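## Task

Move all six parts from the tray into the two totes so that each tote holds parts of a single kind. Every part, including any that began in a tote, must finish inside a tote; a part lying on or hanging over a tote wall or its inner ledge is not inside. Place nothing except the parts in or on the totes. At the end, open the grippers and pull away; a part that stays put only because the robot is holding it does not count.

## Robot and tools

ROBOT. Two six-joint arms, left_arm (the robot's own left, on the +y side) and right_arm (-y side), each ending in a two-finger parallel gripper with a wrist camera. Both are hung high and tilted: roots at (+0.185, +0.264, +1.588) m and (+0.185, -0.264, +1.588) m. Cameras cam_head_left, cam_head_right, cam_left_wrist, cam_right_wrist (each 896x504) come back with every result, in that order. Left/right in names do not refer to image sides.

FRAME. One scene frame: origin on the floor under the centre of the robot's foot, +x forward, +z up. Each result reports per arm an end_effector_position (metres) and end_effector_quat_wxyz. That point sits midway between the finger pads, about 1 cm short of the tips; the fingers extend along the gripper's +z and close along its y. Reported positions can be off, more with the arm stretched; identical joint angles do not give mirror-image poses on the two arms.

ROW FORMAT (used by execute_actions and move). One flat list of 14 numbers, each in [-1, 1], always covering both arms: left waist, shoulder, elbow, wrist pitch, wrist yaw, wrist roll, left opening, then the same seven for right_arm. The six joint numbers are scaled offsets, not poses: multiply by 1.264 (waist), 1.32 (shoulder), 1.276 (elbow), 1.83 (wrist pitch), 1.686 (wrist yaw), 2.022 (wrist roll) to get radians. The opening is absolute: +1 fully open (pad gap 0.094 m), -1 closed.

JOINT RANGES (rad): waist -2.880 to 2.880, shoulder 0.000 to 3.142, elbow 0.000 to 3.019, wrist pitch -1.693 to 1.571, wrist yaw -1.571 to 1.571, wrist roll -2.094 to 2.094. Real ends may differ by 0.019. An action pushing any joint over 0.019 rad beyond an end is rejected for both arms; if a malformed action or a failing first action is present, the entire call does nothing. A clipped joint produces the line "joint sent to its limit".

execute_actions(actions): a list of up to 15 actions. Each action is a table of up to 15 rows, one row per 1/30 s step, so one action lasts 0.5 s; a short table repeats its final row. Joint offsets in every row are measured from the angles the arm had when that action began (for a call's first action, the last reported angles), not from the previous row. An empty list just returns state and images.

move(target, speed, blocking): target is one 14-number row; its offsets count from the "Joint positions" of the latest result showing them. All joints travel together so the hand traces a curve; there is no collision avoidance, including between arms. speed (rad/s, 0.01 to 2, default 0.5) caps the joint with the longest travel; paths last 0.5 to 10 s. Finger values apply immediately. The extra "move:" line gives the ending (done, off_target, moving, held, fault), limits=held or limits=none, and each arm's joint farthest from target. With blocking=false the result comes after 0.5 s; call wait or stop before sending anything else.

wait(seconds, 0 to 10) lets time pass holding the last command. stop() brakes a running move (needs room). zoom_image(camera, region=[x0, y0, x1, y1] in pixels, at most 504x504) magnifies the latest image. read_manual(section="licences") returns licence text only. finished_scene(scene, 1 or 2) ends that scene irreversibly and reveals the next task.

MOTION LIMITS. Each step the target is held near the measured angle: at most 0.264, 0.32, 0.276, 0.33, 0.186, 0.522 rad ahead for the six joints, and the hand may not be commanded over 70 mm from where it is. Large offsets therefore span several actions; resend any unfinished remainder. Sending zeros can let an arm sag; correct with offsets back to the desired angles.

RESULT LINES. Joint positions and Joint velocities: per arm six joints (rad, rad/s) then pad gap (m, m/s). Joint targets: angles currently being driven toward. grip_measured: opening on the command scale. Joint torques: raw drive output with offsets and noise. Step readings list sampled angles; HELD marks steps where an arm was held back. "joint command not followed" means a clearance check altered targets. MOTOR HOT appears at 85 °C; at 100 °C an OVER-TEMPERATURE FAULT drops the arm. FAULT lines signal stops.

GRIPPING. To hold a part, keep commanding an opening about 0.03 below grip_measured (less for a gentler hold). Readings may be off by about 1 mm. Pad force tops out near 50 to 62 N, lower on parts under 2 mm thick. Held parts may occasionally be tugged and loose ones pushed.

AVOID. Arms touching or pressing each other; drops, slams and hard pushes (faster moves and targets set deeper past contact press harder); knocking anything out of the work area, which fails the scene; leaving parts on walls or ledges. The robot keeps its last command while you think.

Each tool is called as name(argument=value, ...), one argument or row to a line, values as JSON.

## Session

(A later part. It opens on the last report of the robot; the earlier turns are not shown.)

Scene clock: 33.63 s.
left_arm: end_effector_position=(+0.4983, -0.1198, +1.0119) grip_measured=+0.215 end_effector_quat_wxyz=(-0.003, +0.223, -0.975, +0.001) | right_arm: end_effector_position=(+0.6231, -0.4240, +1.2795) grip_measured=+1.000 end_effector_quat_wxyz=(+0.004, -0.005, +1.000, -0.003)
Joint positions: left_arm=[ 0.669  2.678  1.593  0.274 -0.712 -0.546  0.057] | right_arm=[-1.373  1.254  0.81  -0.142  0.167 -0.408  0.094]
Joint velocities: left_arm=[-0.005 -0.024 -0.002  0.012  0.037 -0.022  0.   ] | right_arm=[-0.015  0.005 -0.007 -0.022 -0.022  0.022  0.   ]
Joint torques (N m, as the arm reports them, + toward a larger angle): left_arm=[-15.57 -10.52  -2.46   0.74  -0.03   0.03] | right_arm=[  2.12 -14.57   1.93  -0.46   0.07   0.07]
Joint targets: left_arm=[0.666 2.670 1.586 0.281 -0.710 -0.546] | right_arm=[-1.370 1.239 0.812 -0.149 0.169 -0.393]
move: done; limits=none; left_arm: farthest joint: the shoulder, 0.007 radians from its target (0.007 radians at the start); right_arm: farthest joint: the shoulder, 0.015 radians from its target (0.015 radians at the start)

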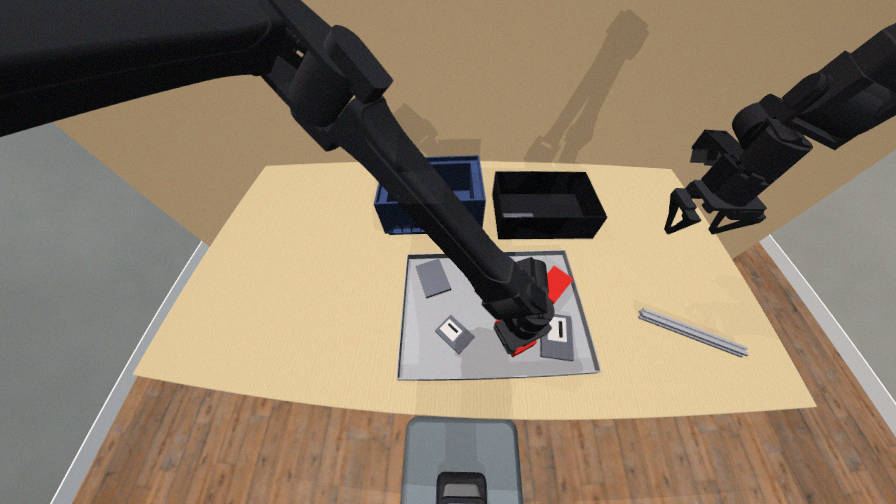

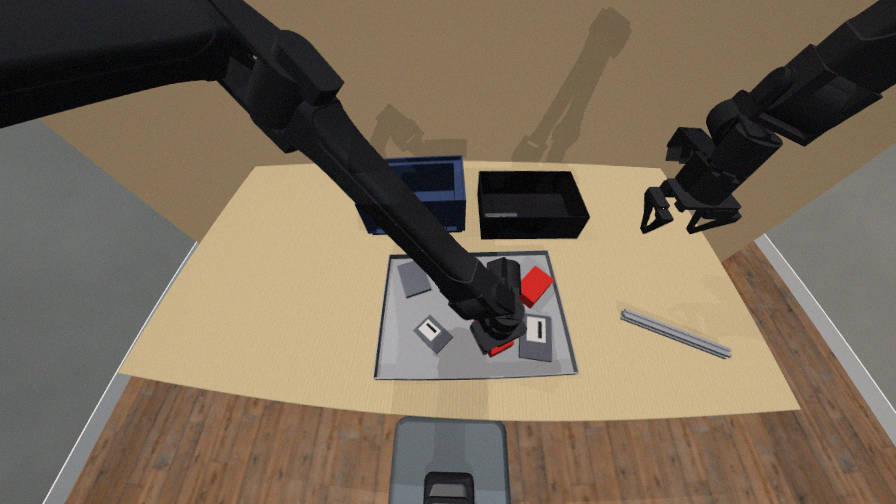

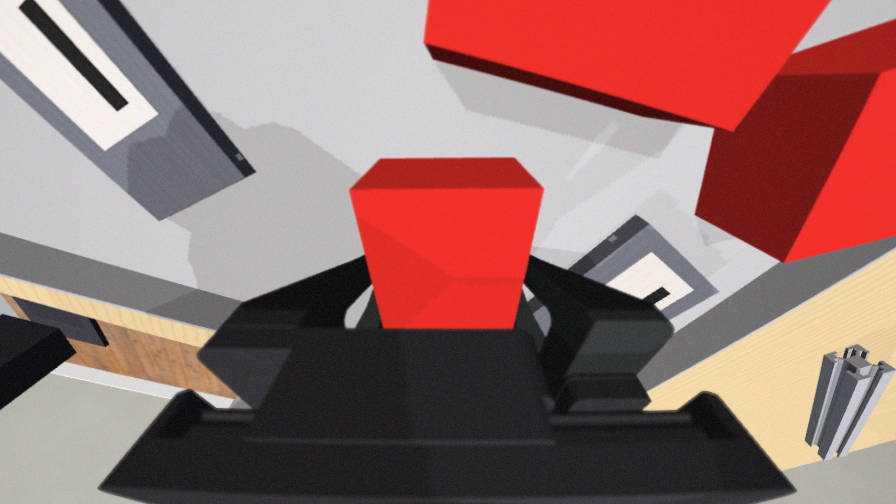

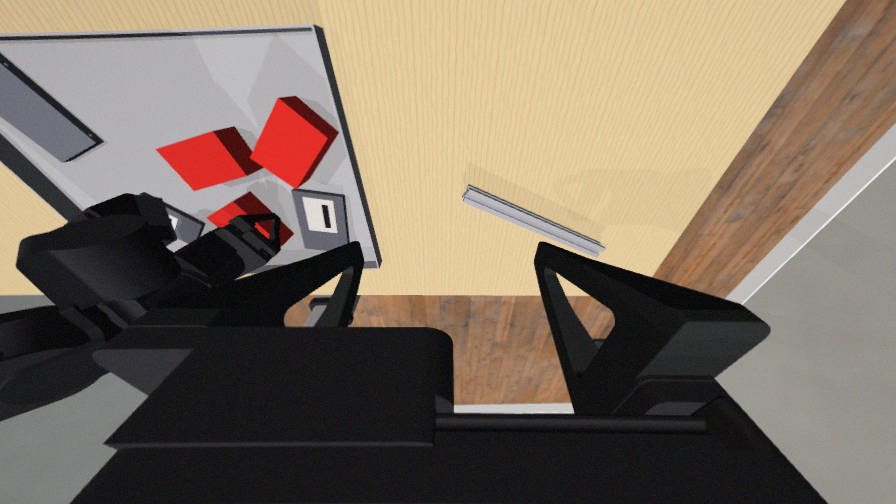

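move(
  target=[-0.1559, -0.3932, -0.3354, -0.1246, -0.0712, -0.0762, 0.175, 0.0024, -0.0114, 0.0016, -0.0038, 0.0018, 0.0074, 1],
  speed=0.5,
)

move(
  target=[0.1875, -0.1848, 0.4961, -0.3694, 0.0866, 0.317, 0.175, 0.0024, -0.0114, 0.0016, -0.0038, 0.0018, 0.0074, 1],
  speed=0.6,
)

Scene clock: 38.30 s.
left_arm: end_effector_position=(+0.5588, -0.0711, +1.2151) grip_measured=+0.215 end_effector_quat_wxyz=(+0.002, -0.200, +0.980, +0.003) | right_arm: end_effector_position=(+0.6231, -0.4241, +1.2795) grip_measured=+1.000 end_effector_quat_wxyz=(+0.004, -0.005, +1.000, -0.003)
Joint positions: left_arm=[ 0.498  2.167  1.167  0.054 -0.828 -0.689  0.057] | right_arm=[-1.373  1.254  0.81  -0.142  0.167 -0.408  0.094]
Joint velocities: left_arm=[ 0.005 -0.005 -0.012  0.012  0.007 -0.066 -0.001] | right_arm=[-0.005 -0.005 -0.007  0.012 -0.037 -0.037  0.   ]
Joint torques (N m, as the arm reports them, + toward a larger angle): left_arm=[-15.81 -12.65  -0.58   0.05  -0.23  -0.1 ] | right_arm=[  2.08 -14.5    1.93  -0.48   0.07   0.06]
Joint targets: left_arm=[0.472 2.158 1.165 0.046 -0.832 -0.700] | right_arm=[-1.370 1.239 0.812 -0.149 0.170 -0.393]
move: off_target (left_arm); limits=none; left_arm: farthest joint: the waist, 0.026 radians from its target (0.197 radians at the start); right_arm: farthest joint: the shoulder, 0.015 radians from its target (0.015 radians at the start)

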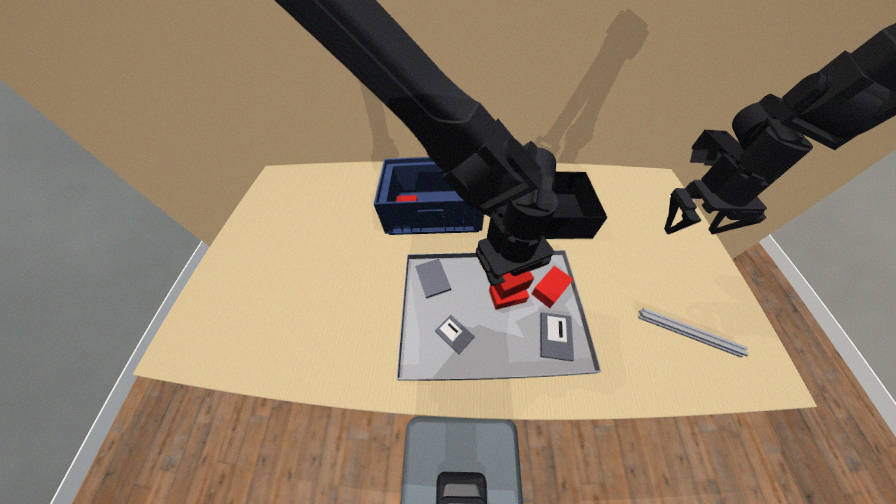

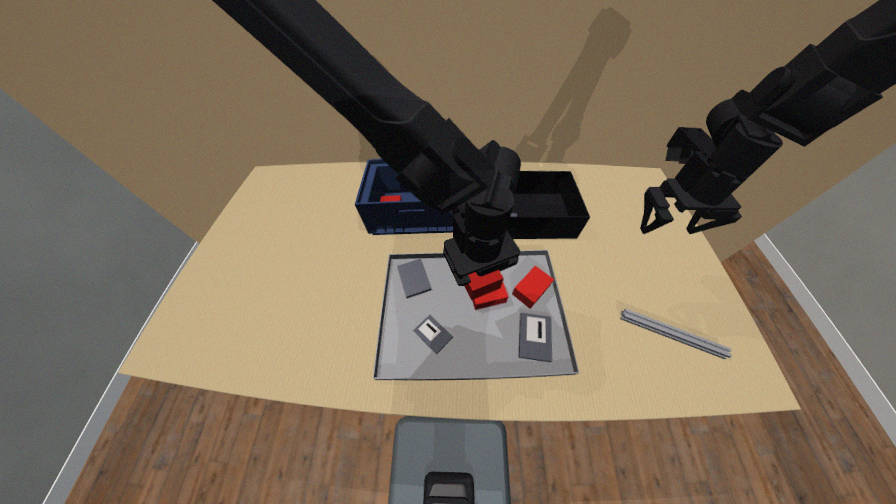

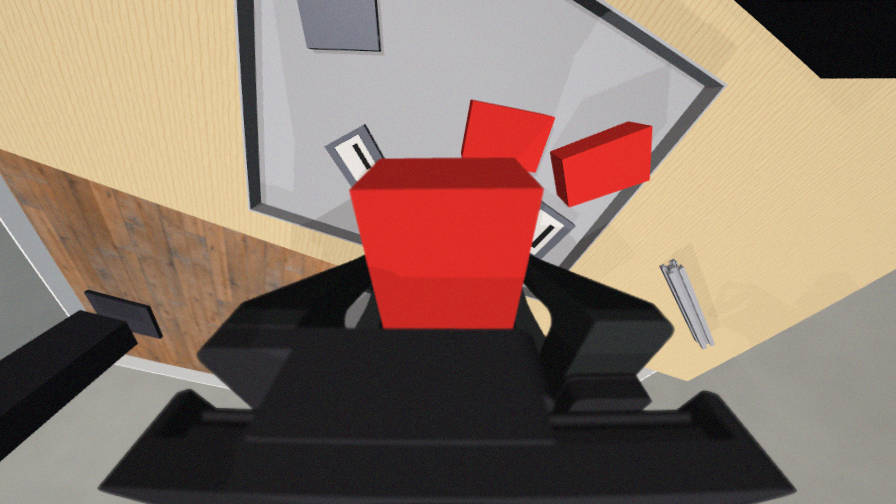

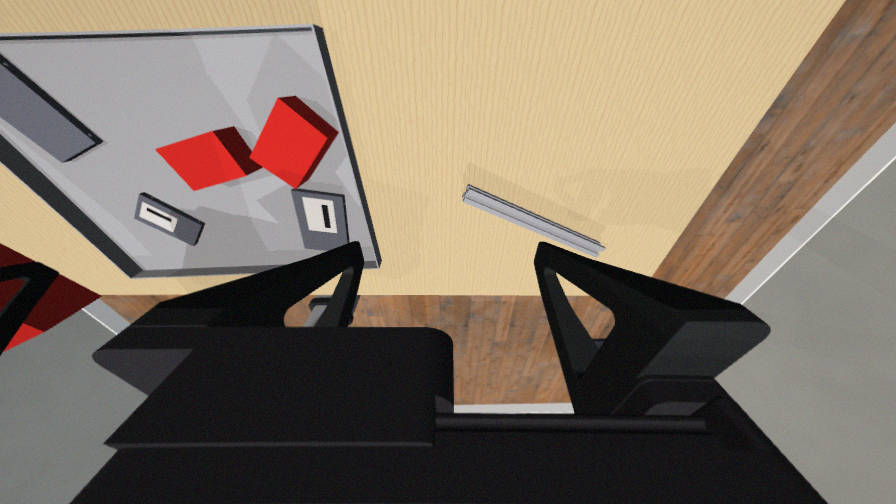

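Scene clock: 40.27 s.
left_arm: end_effector_position=(+0.8931, +0.1109, +1.2483) grip_measured=+0.215 end_effector_quat_wxyz=(+0.009, -0.018, +1.000, +0.011) | right_arm: end_effector_position=(+0.6230, -0.4242, +1.2795) grip_measured=+1.000 end_effector_quat_wxyz=(+0.004, -0.005, +1.000, -0.004)
Joint positions: left_arm=[ 0.741  1.929  1.786 -0.613 -0.685 -0.059  0.057] | right_arm=[-1.373  1.254  0.81  -0.142  0.168 -0.408  0.094]
Joint velocities: left_arm=[-0.015 -0.005  0.002  0.002 -0.022 -0.022 -0.   ] | right_arm=[-0.005 -0.015 -0.002  0.007 -0.022  0.037  0.   ]
Joint torques (N m, as the arm reports them, + toward a larger angle): left_arm=[-14.13 -20.08   6.17   0.14   0.05   0.18] | right_arm=[  2.19 -14.54   1.95  -0.43   0.07   0.06]
Joint targets: left_arm=[0.735 1.924 1.801 -0.622 -0.682 -0.048] | right_arm=[-1.370 1.239 0.812 -0.149 0.171 -0.393]
move: done; limits=none; left_arm: farthest joint: the elbow, 0.014 radians from its target (0.633 radians at the start); right_arm: farthest joint: the shoulder, 0.015 radians from its target (0.015 radians at the start)

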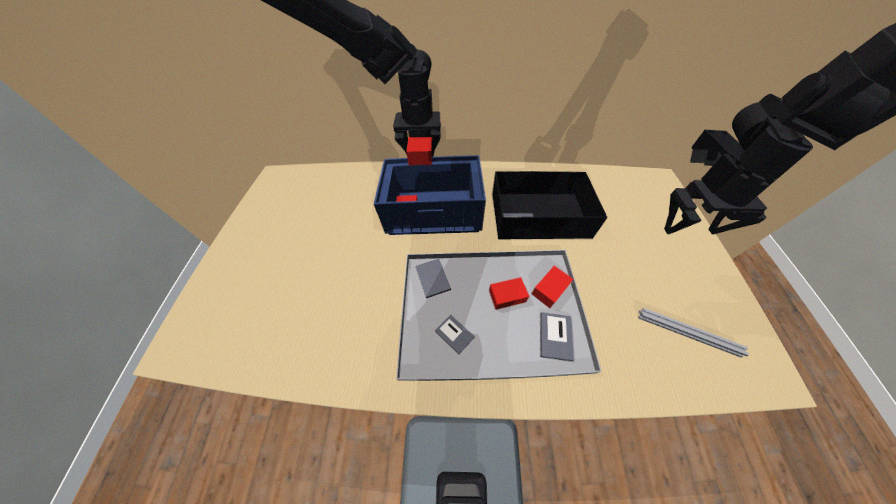

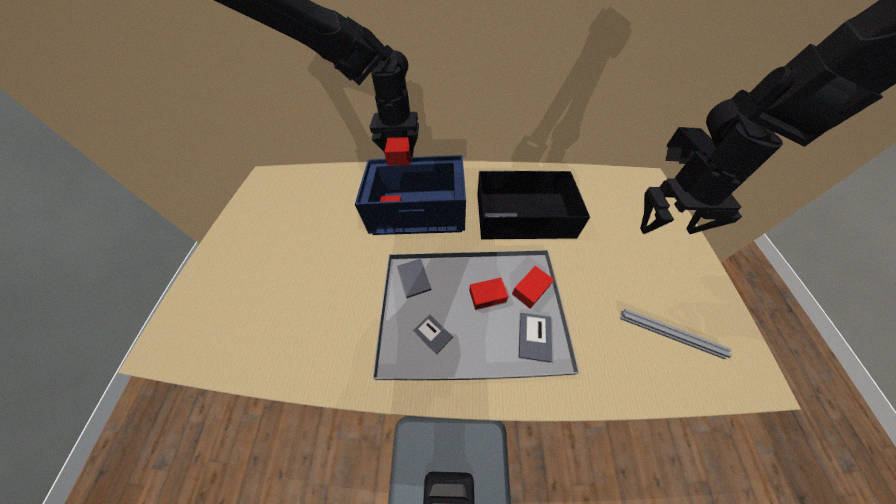

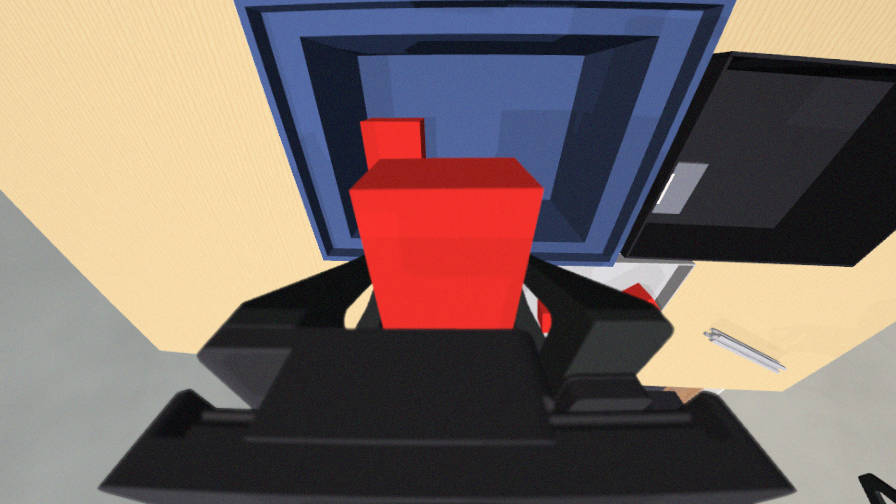

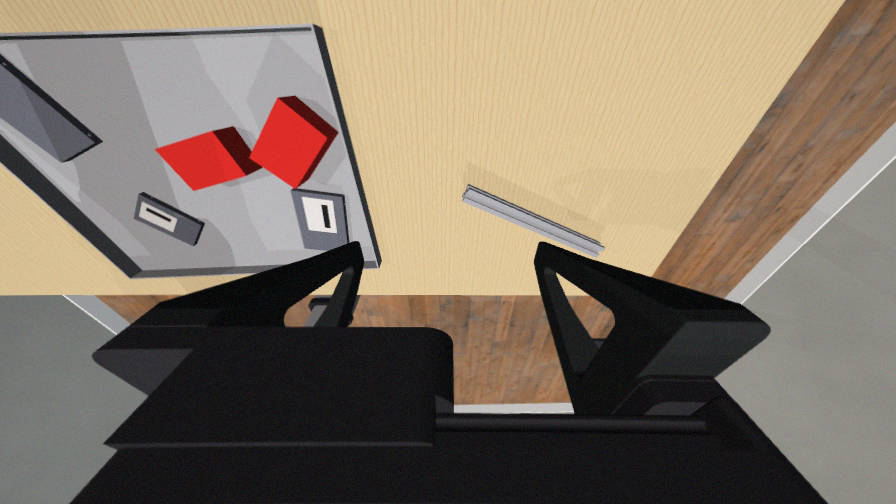

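zoom_image(
  camera="cam_left_wrist",
  region=[230, 0, 734, 280],
)

Region (230, 0, 734, 280) of cam_left_wrist's 896x504 image, scaled by 1.000.

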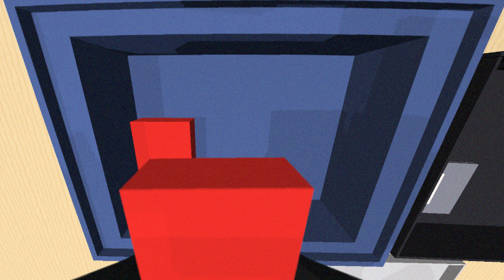

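zoom_image(
  camera="cam_right_wrist",
  region=[120, 170, 400, 290],
)

Region (120, 170, 400, 290) of cam_right_wrist's 896x504 image, scaled by 1.800, with more detail than that image has; it fills the top 216 rows of this view, and the rest is white.

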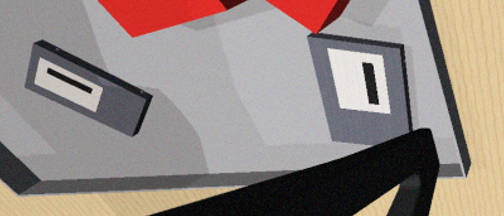

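move(
  target=[0.1064, 0.2841, 0.2571, 0.0672, 0.0753, 0.0544, 0.175, 0.178, 0.6152, 0.0172, 0.4169, 0.1088, 0.1414, 1],
  speed=0.7,
)

Scene clock: 56.40 s.
left_arm: end_effector_position=(+0.8660, +0.0893, +1.0587) grip_measured=+0.215 end_effector_quat_wxyz=(-0.004, -0.015, +1.000, -0.000) | right_arm: end_effector_position=(+0.4800, -0.2244, +1.0887) grip_measured=+1.000 end_effector_quat_wxyz=(-0.009, +0.062, +0.998, -0.001)
Joint positions: left_arm=[ 0.877  2.316  2.09  -0.497 -0.562  0.041  0.057] | right_arm=[-1.154  2.083  0.827  0.61   0.349 -0.138  0.094]
Joint velocities: left_arm=[ 0.005 -0.015  0.002 -0.017  0.007  0.051 -0.   ] | right_arm=[-0.005 -0.015  0.017 -0.007  0.007  0.022  0.   ]
Joint torques (N m, as the arm reports them, + toward a larger angle): left_arm=[-14.24 -20.69   6.27   0.67   0.09   0.1 ] | right_arm=[  6.21 -10.91  -3.96   0.08   0.09   0.05]
Joint targets: left_arm=[0.876 2.304 2.114 -0.490 -0.558 0.052] | right_arm=[-1.148 2.067 0.832 0.621 0.352 -0.123]
move: off_target (left_arm); limits=none; left_arm: farthest joint: the elbow, 0.024 radians from its target (0.328 radians at the start); right_arm: farthest joint: the shoulder, 0.017 radians from its target (0.812 radians at the start)

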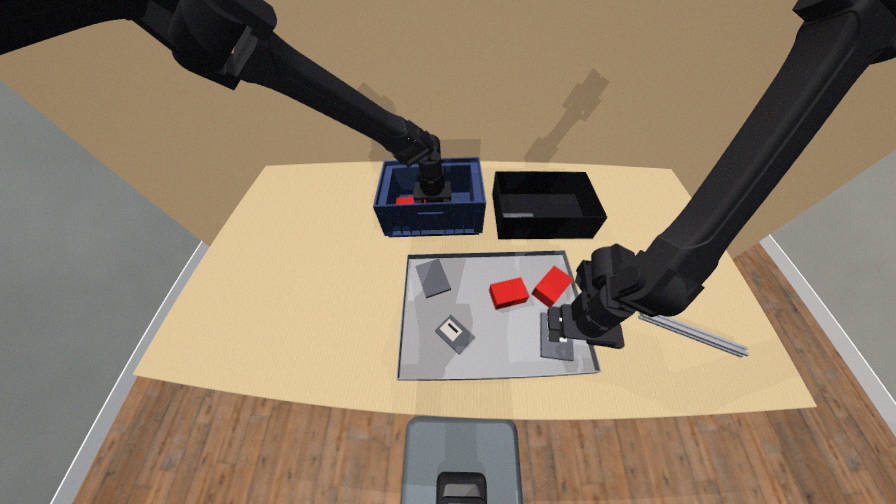

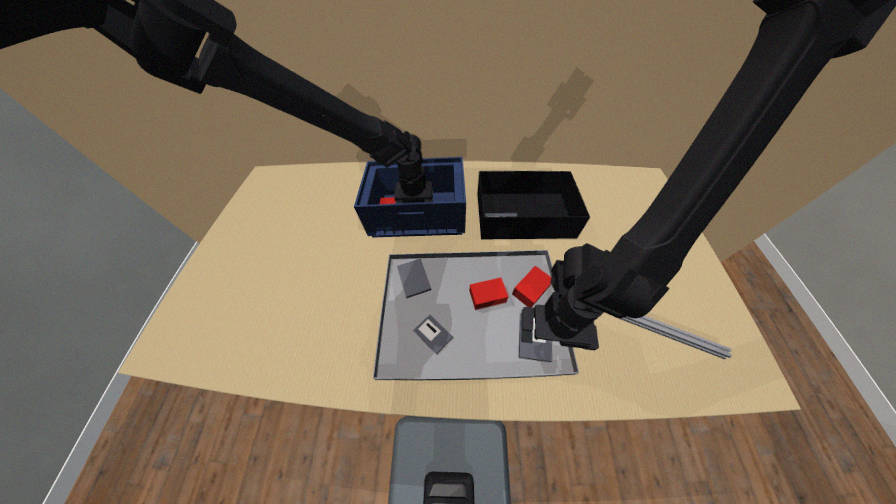

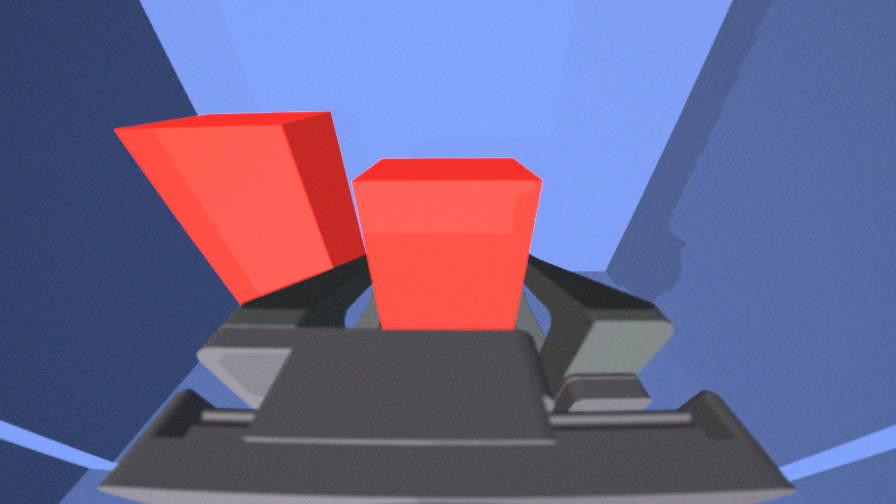

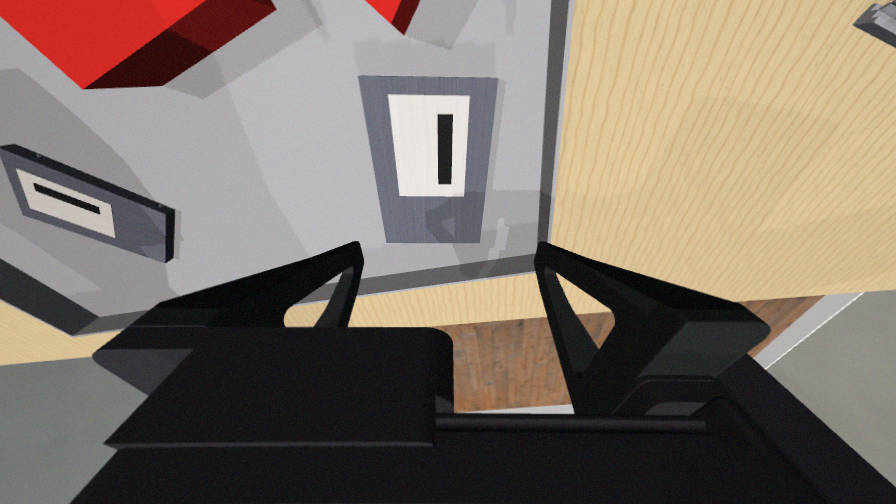

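move(
  target=[0.0134, 0.022, 0.0321, 0.0765, 0.0154, 0.0376, 0.175, -0.0158, 0.0871, 0.1411, -0.0164, -0.0136, -0.0124, 1],
  speed=0.2,
)

Scene clock: 61.87 s.
left_arm: end_effector_position=(+0.8828, +0.0884, +1.0433) grip_measured=+0.215 end_effector_quat_wxyz=(+0.042, -0.014, +0.999, -0.003) | right_arm: end_effector_position=(+0.5097, -0.2177, +1.0341) grip_measured=+1.000 end_effector_quat_wxyz=(+0.012, +0.068, +0.998, -0.000)
Joint positions: left_arm=[ 0.887  2.346  2.105 -0.369 -0.54   0.107  0.057] | right_arm=[-1.167  2.192  1.003  0.589  0.329 -0.148  0.094]
Joint velocities: left_arm=[-0.015 -0.024  0.012  0.027  0.022  0.007  0.   ] | right_arm=[-0.005 -0.005  0.017 -0.017 -0.037 -0.168  0.   ]
Joint torques (N m, as the arm reports them, + toward a larger angle): left_arm=[-13.62 -19.46   6.42   1.04   0.13   0.12] | right_arm=[ 5.59 -9.68 -3.54 -0.49 -0.14 -0.21]
Joint targets: left_arm=[0.894 2.345 2.131 -0.357 -0.536 0.117] | right_arm=[-1.174 2.198 1.007 0.580 0.326 -0.163]
move: off_target (left_arm); limits=none; left_arm: farthest joint: the elbow, 0.026 radians from its target (0.041 radians at the start); right_arm: farthest joint: the wrist roll, 0.015 radians from its target (0.025 radians at the start)

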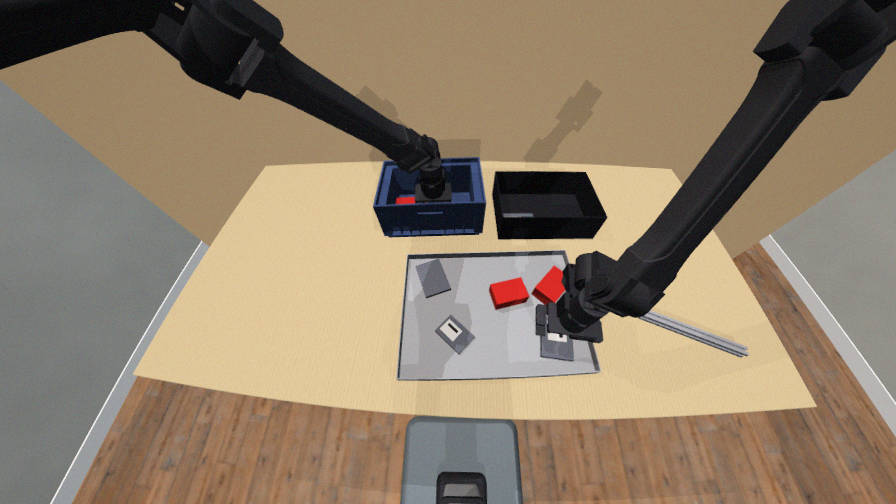

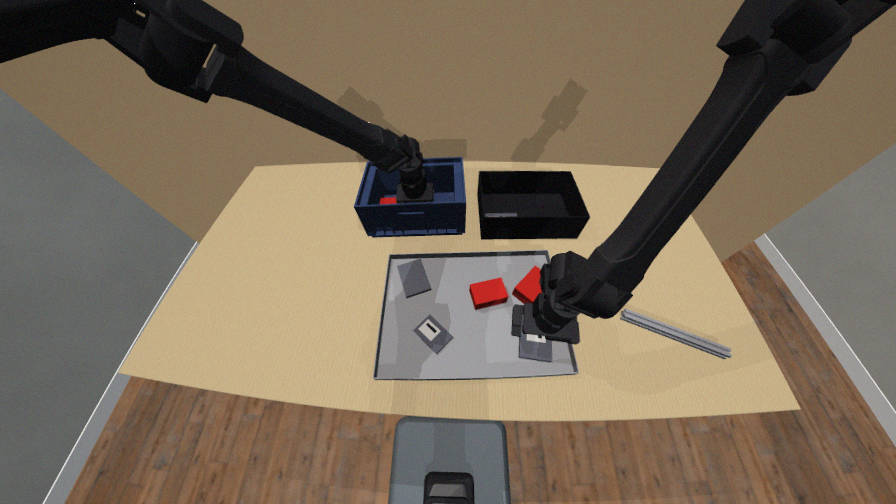

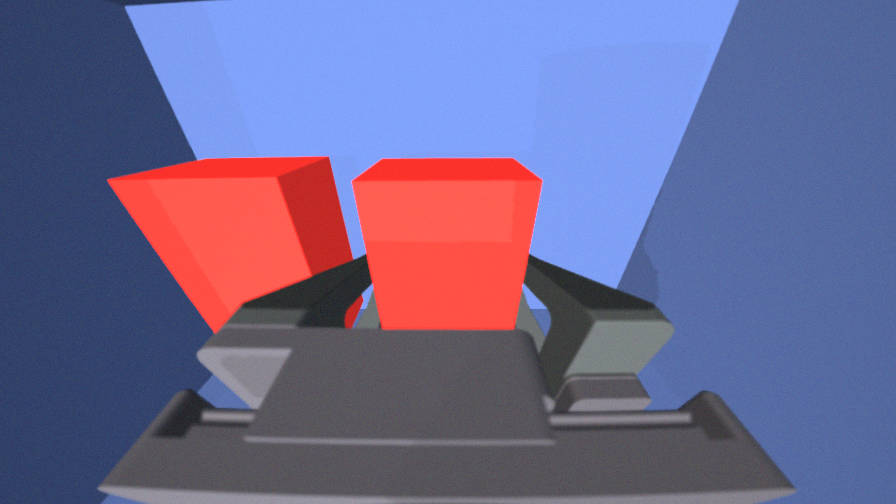

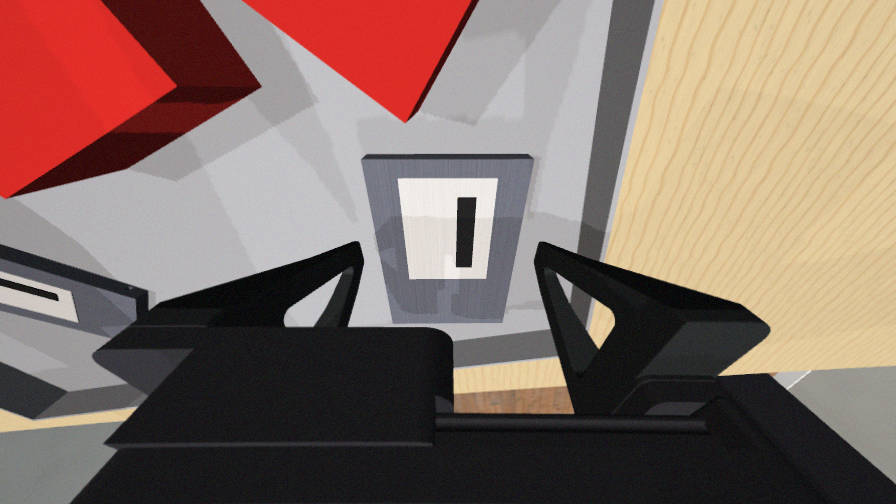

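move(
  target=[0.0119, 0.0098, 0.0219, 0.0082, 0.0024, 0.005, 0.175, -0.0182, 0.0439, 0.0353, -0.0115, -0.0065, -0.0074, 1],
  speed=0.1,
)

Scene clock: 64.97 s.
left_arm: end_effector_position=(+0.8722, +0.0901, +1.0321) grip_measured=+0.215 end_effector_quat_wxyz=(+0.035, -0.013, +0.999, +0.000) | right_arm: end_effector_position=(+0.5027, -0.2153, +1.0221) grip_measured=+1.000 end_effector_quat_wxyz=(+0.007, +0.068, +0.998, +0.003)
Joint positions: left_arm=[ 0.896  2.362  2.106 -0.368 -0.54   0.107  0.057] | right_arm=[-1.175  2.225  1.03   0.583  0.318 -0.148  0.094]
Joint velocities: left_arm=[-0.005 -0.005  0.027  0.002  0.022 -0.022 -0.   ] | right_arm=[ 0.005 -0.015 -0.017 -0.022 -0.007 -0.007  0.   ]
Joint torques (N m, as the arm reports them, + toward a larger angle): left_arm=[-13.36 -19.6    6.22   1.05   0.11   0.12] | right_arm=[ 4.79 -7.94 -2.42 -0.66 -0.02 -0.2 ]
Joint targets: left_arm=[0.902 2.360 2.133 -0.354 -0.536 0.117] | right_arm=[-1.190 2.249 1.048 0.568 0.318 -0.163]
move: off_target (left_arm, right_arm); limits=none; left_arm: farthest joint: the elbow, 0.027 radians from its target (0.028 radians at the start); right_arm: farthest joint: the shoulder, 0.025 radians from its target (0.058 radians at the start)

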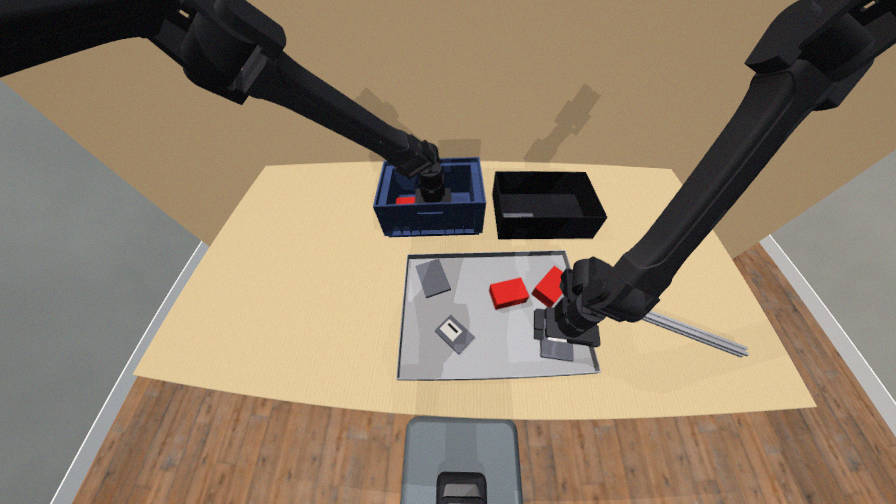

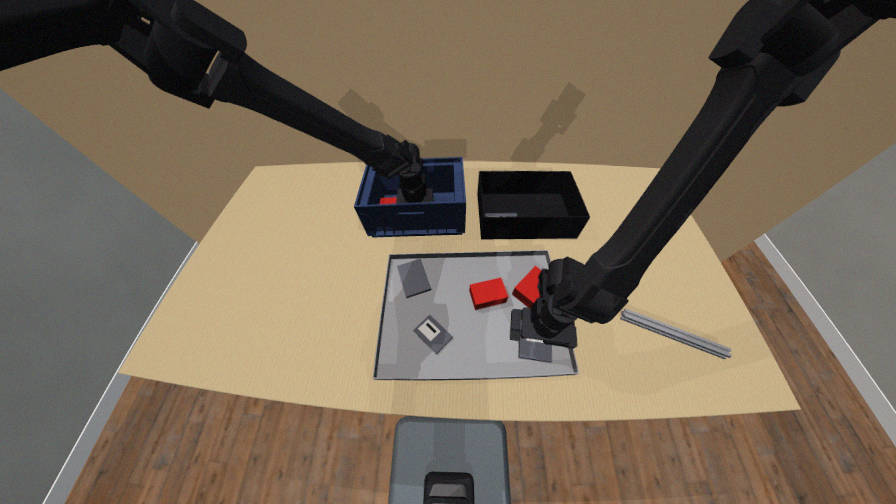

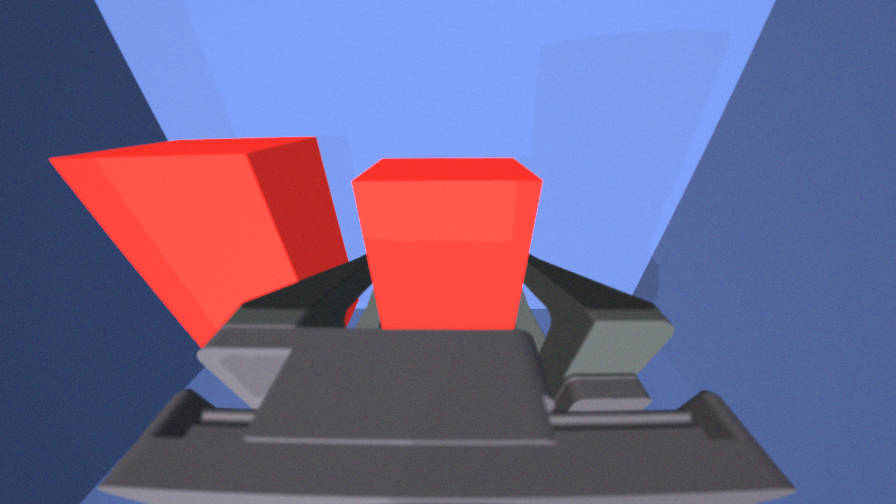

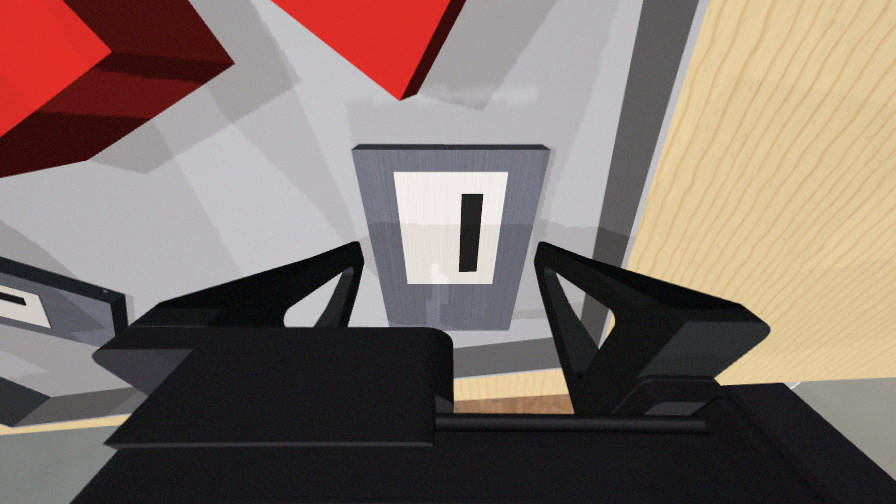

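move(
  target=[0.004, -0.002, 0.02, 0.007, 0.002, 0.005, 0.42, 0.0, 0.0, 0.0, 0.0, 0, 0, 0.4],
  speed=0.1,
)

Scene clock: 66.17 s.
left_arm: end_effector_position=(+0.8729, +0.0903, +1.0323) grip_measured=+0.418 end_effector_quat_wxyz=(+0.035, -0.013, +0.999, +0.000) | right_arm: end_effector_position=(+0.5030, -0.2146, +1.0222) grip_measured=+0.577 end_effector_quat_wxyz=(+0.007, +0.068, +0.998, +0.004)
Joint positions: left_arm=[ 0.896  2.362  2.107 -0.368 -0.54   0.107  0.067] | right_arm=[-1.175  2.225  1.03   0.583  0.316 -0.148  0.074]
Joint velocities: left_arm=[ 0.005 -0.015  0.002  0.002  0.007 -0.081 -0.001] | right_arm=[-0.005 -0.005 -0.007 -0.002  0.095  0.066 -0.   ]
Joint torques (N m, as the arm reports them, + toward a larger angle): left_arm=[-13.38 -19.54   6.17   1.13   0.09   0.12] | right_arm=[  6.16 -10.04  -3.99  -0.23   0.07  -0.07]
Joint targets: left_arm=[0.901 2.360 2.132 -0.355 -0.537 0.117] | right_arm=[-1.175 2.225 1.030 0.583 0.318 -0.148]
move: off_target (left_arm); limits=none; left_arm: farthest joint: the elbow, 0.024 radians from its target (0.024 radians at the start); right_arm: farthest joint: the wrist yaw, 0.002 radians from its target (0.000 radians at the start)

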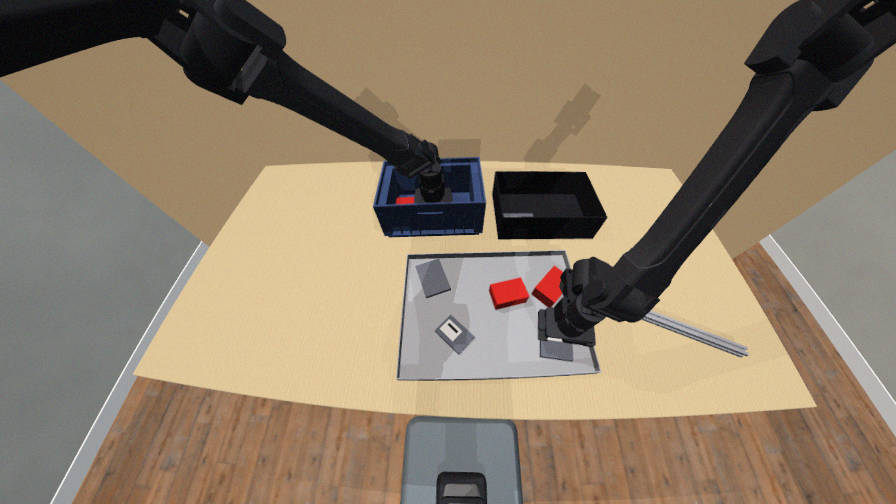

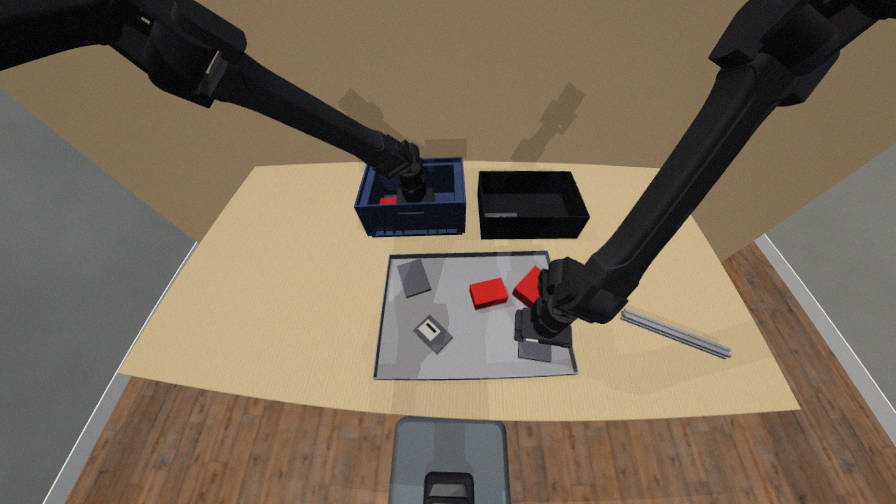

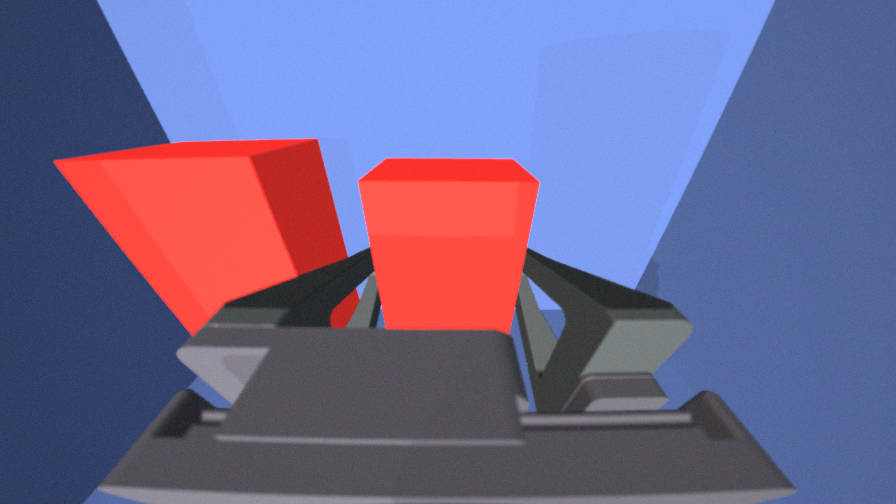

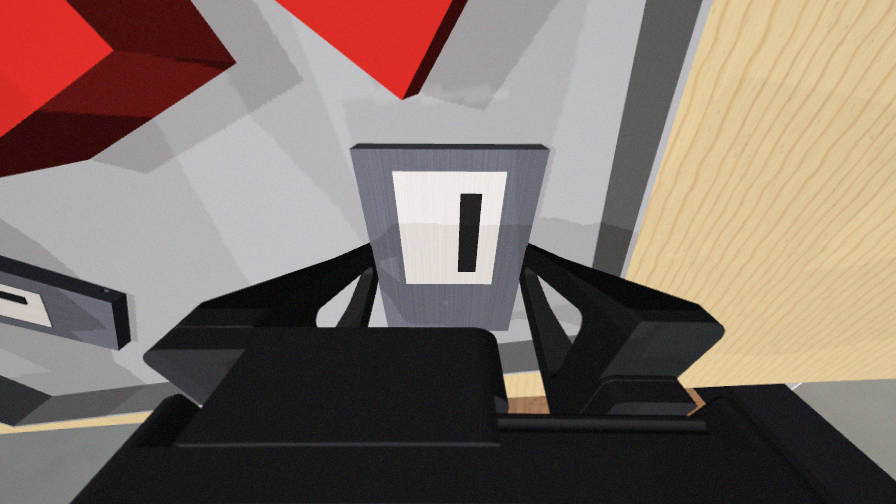

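move(
  target=[-0.1266, -0.3125, -0.297, -0.0962, -0.0718, -0.09, 0.42, 0.1155, -0.345, -0.3166, -0.0517, 0.0759, 0.047, 0.535],
  speed=0.45,
)

Scene clock: 69.60 s.
left_arm: end_effector_position=(+0.8619, +0.0968, +1.2163) grip_measured=+0.418 end_effector_quat_wxyz=(-0.000, -0.021, +1.000, +0.003) | right_arm: end_effector_position=(+0.5178, -0.2234, +1.1906) grip_measured=+0.577 end_effector_quat_wxyz=(+0.010, +0.067, +0.998, -0.004)
Joint positions: left_arm=[ 0.756  1.963  1.728 -0.534 -0.657 -0.064  0.067] | right_arm=[-1.04   1.779  0.65   0.496  0.441 -0.069  0.074]
Joint velocities: left_arm=[-0.005  0.005 -0.017  0.012 -0.066 -0.037 -0.001] | right_arm=[ 0.005 -0.005 -0.002 -0.022  0.095  0.037 -0.001]
Joint torques (N m, as the arm reports them, + toward a larger angle): left_arm=[-14.91 -20.     3.99   0.15  -0.18  -0.1 ] | right_arm=[  6.75 -11.06  -5.18  -0.48   0.1    0.08]
Joint targets: left_arm=[0.736 1.950 1.728 -0.544 -0.661 -0.075] | right_arm=[-1.029 1.769 0.626 0.488 0.444 -0.053]
move: off_target (right_arm); limits=none; left_arm: farthest joint: the waist, 0.020 radians from its target (0.160 radians at the start); right_arm: farthest joint: the elbow, 0.024 radians from its target (0.404 radians at the start)

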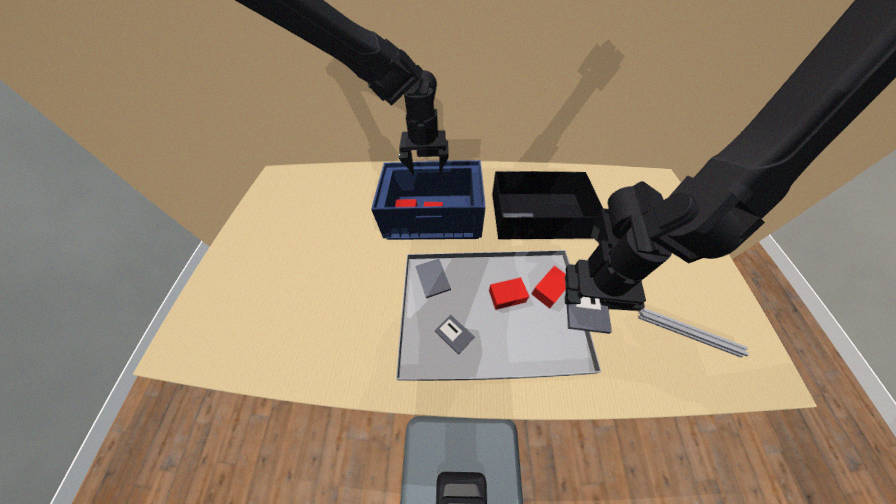

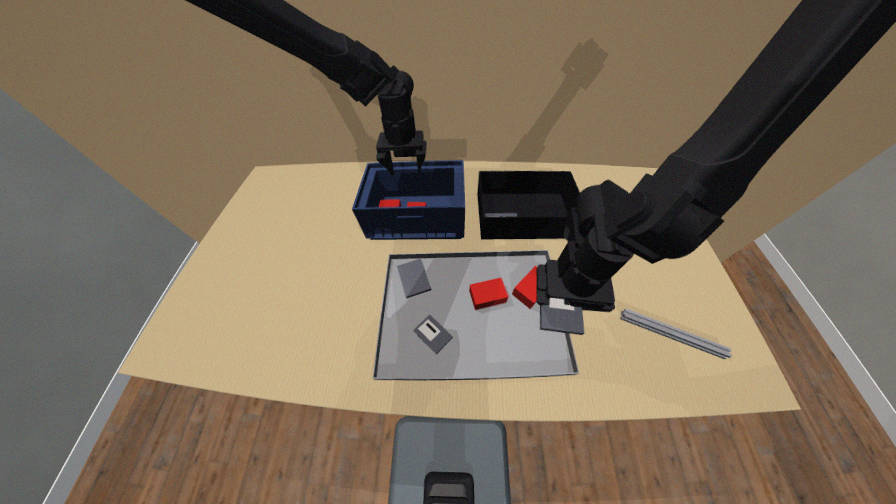

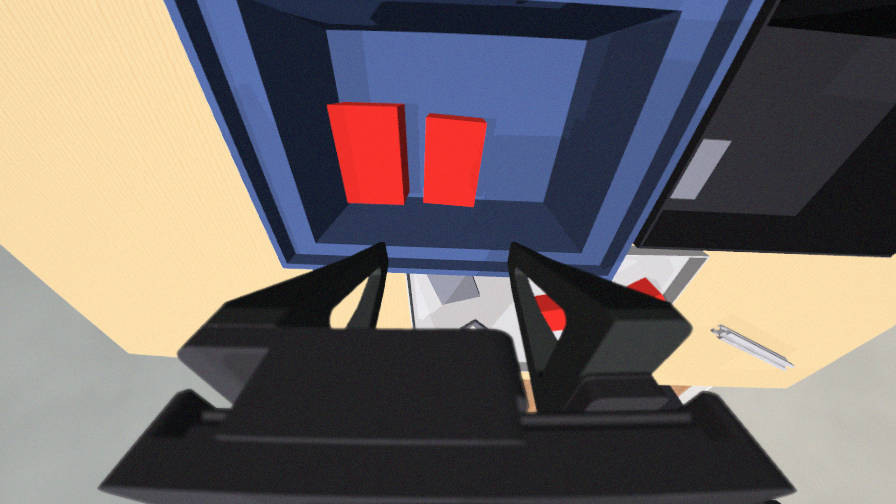

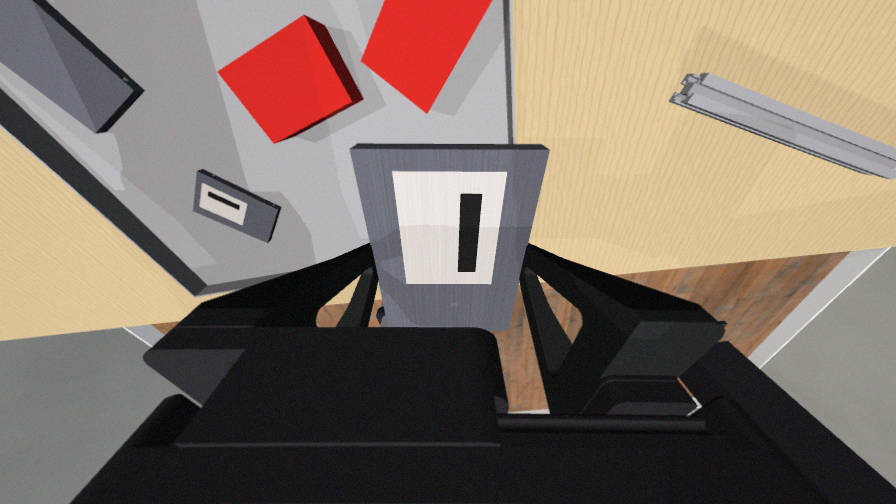

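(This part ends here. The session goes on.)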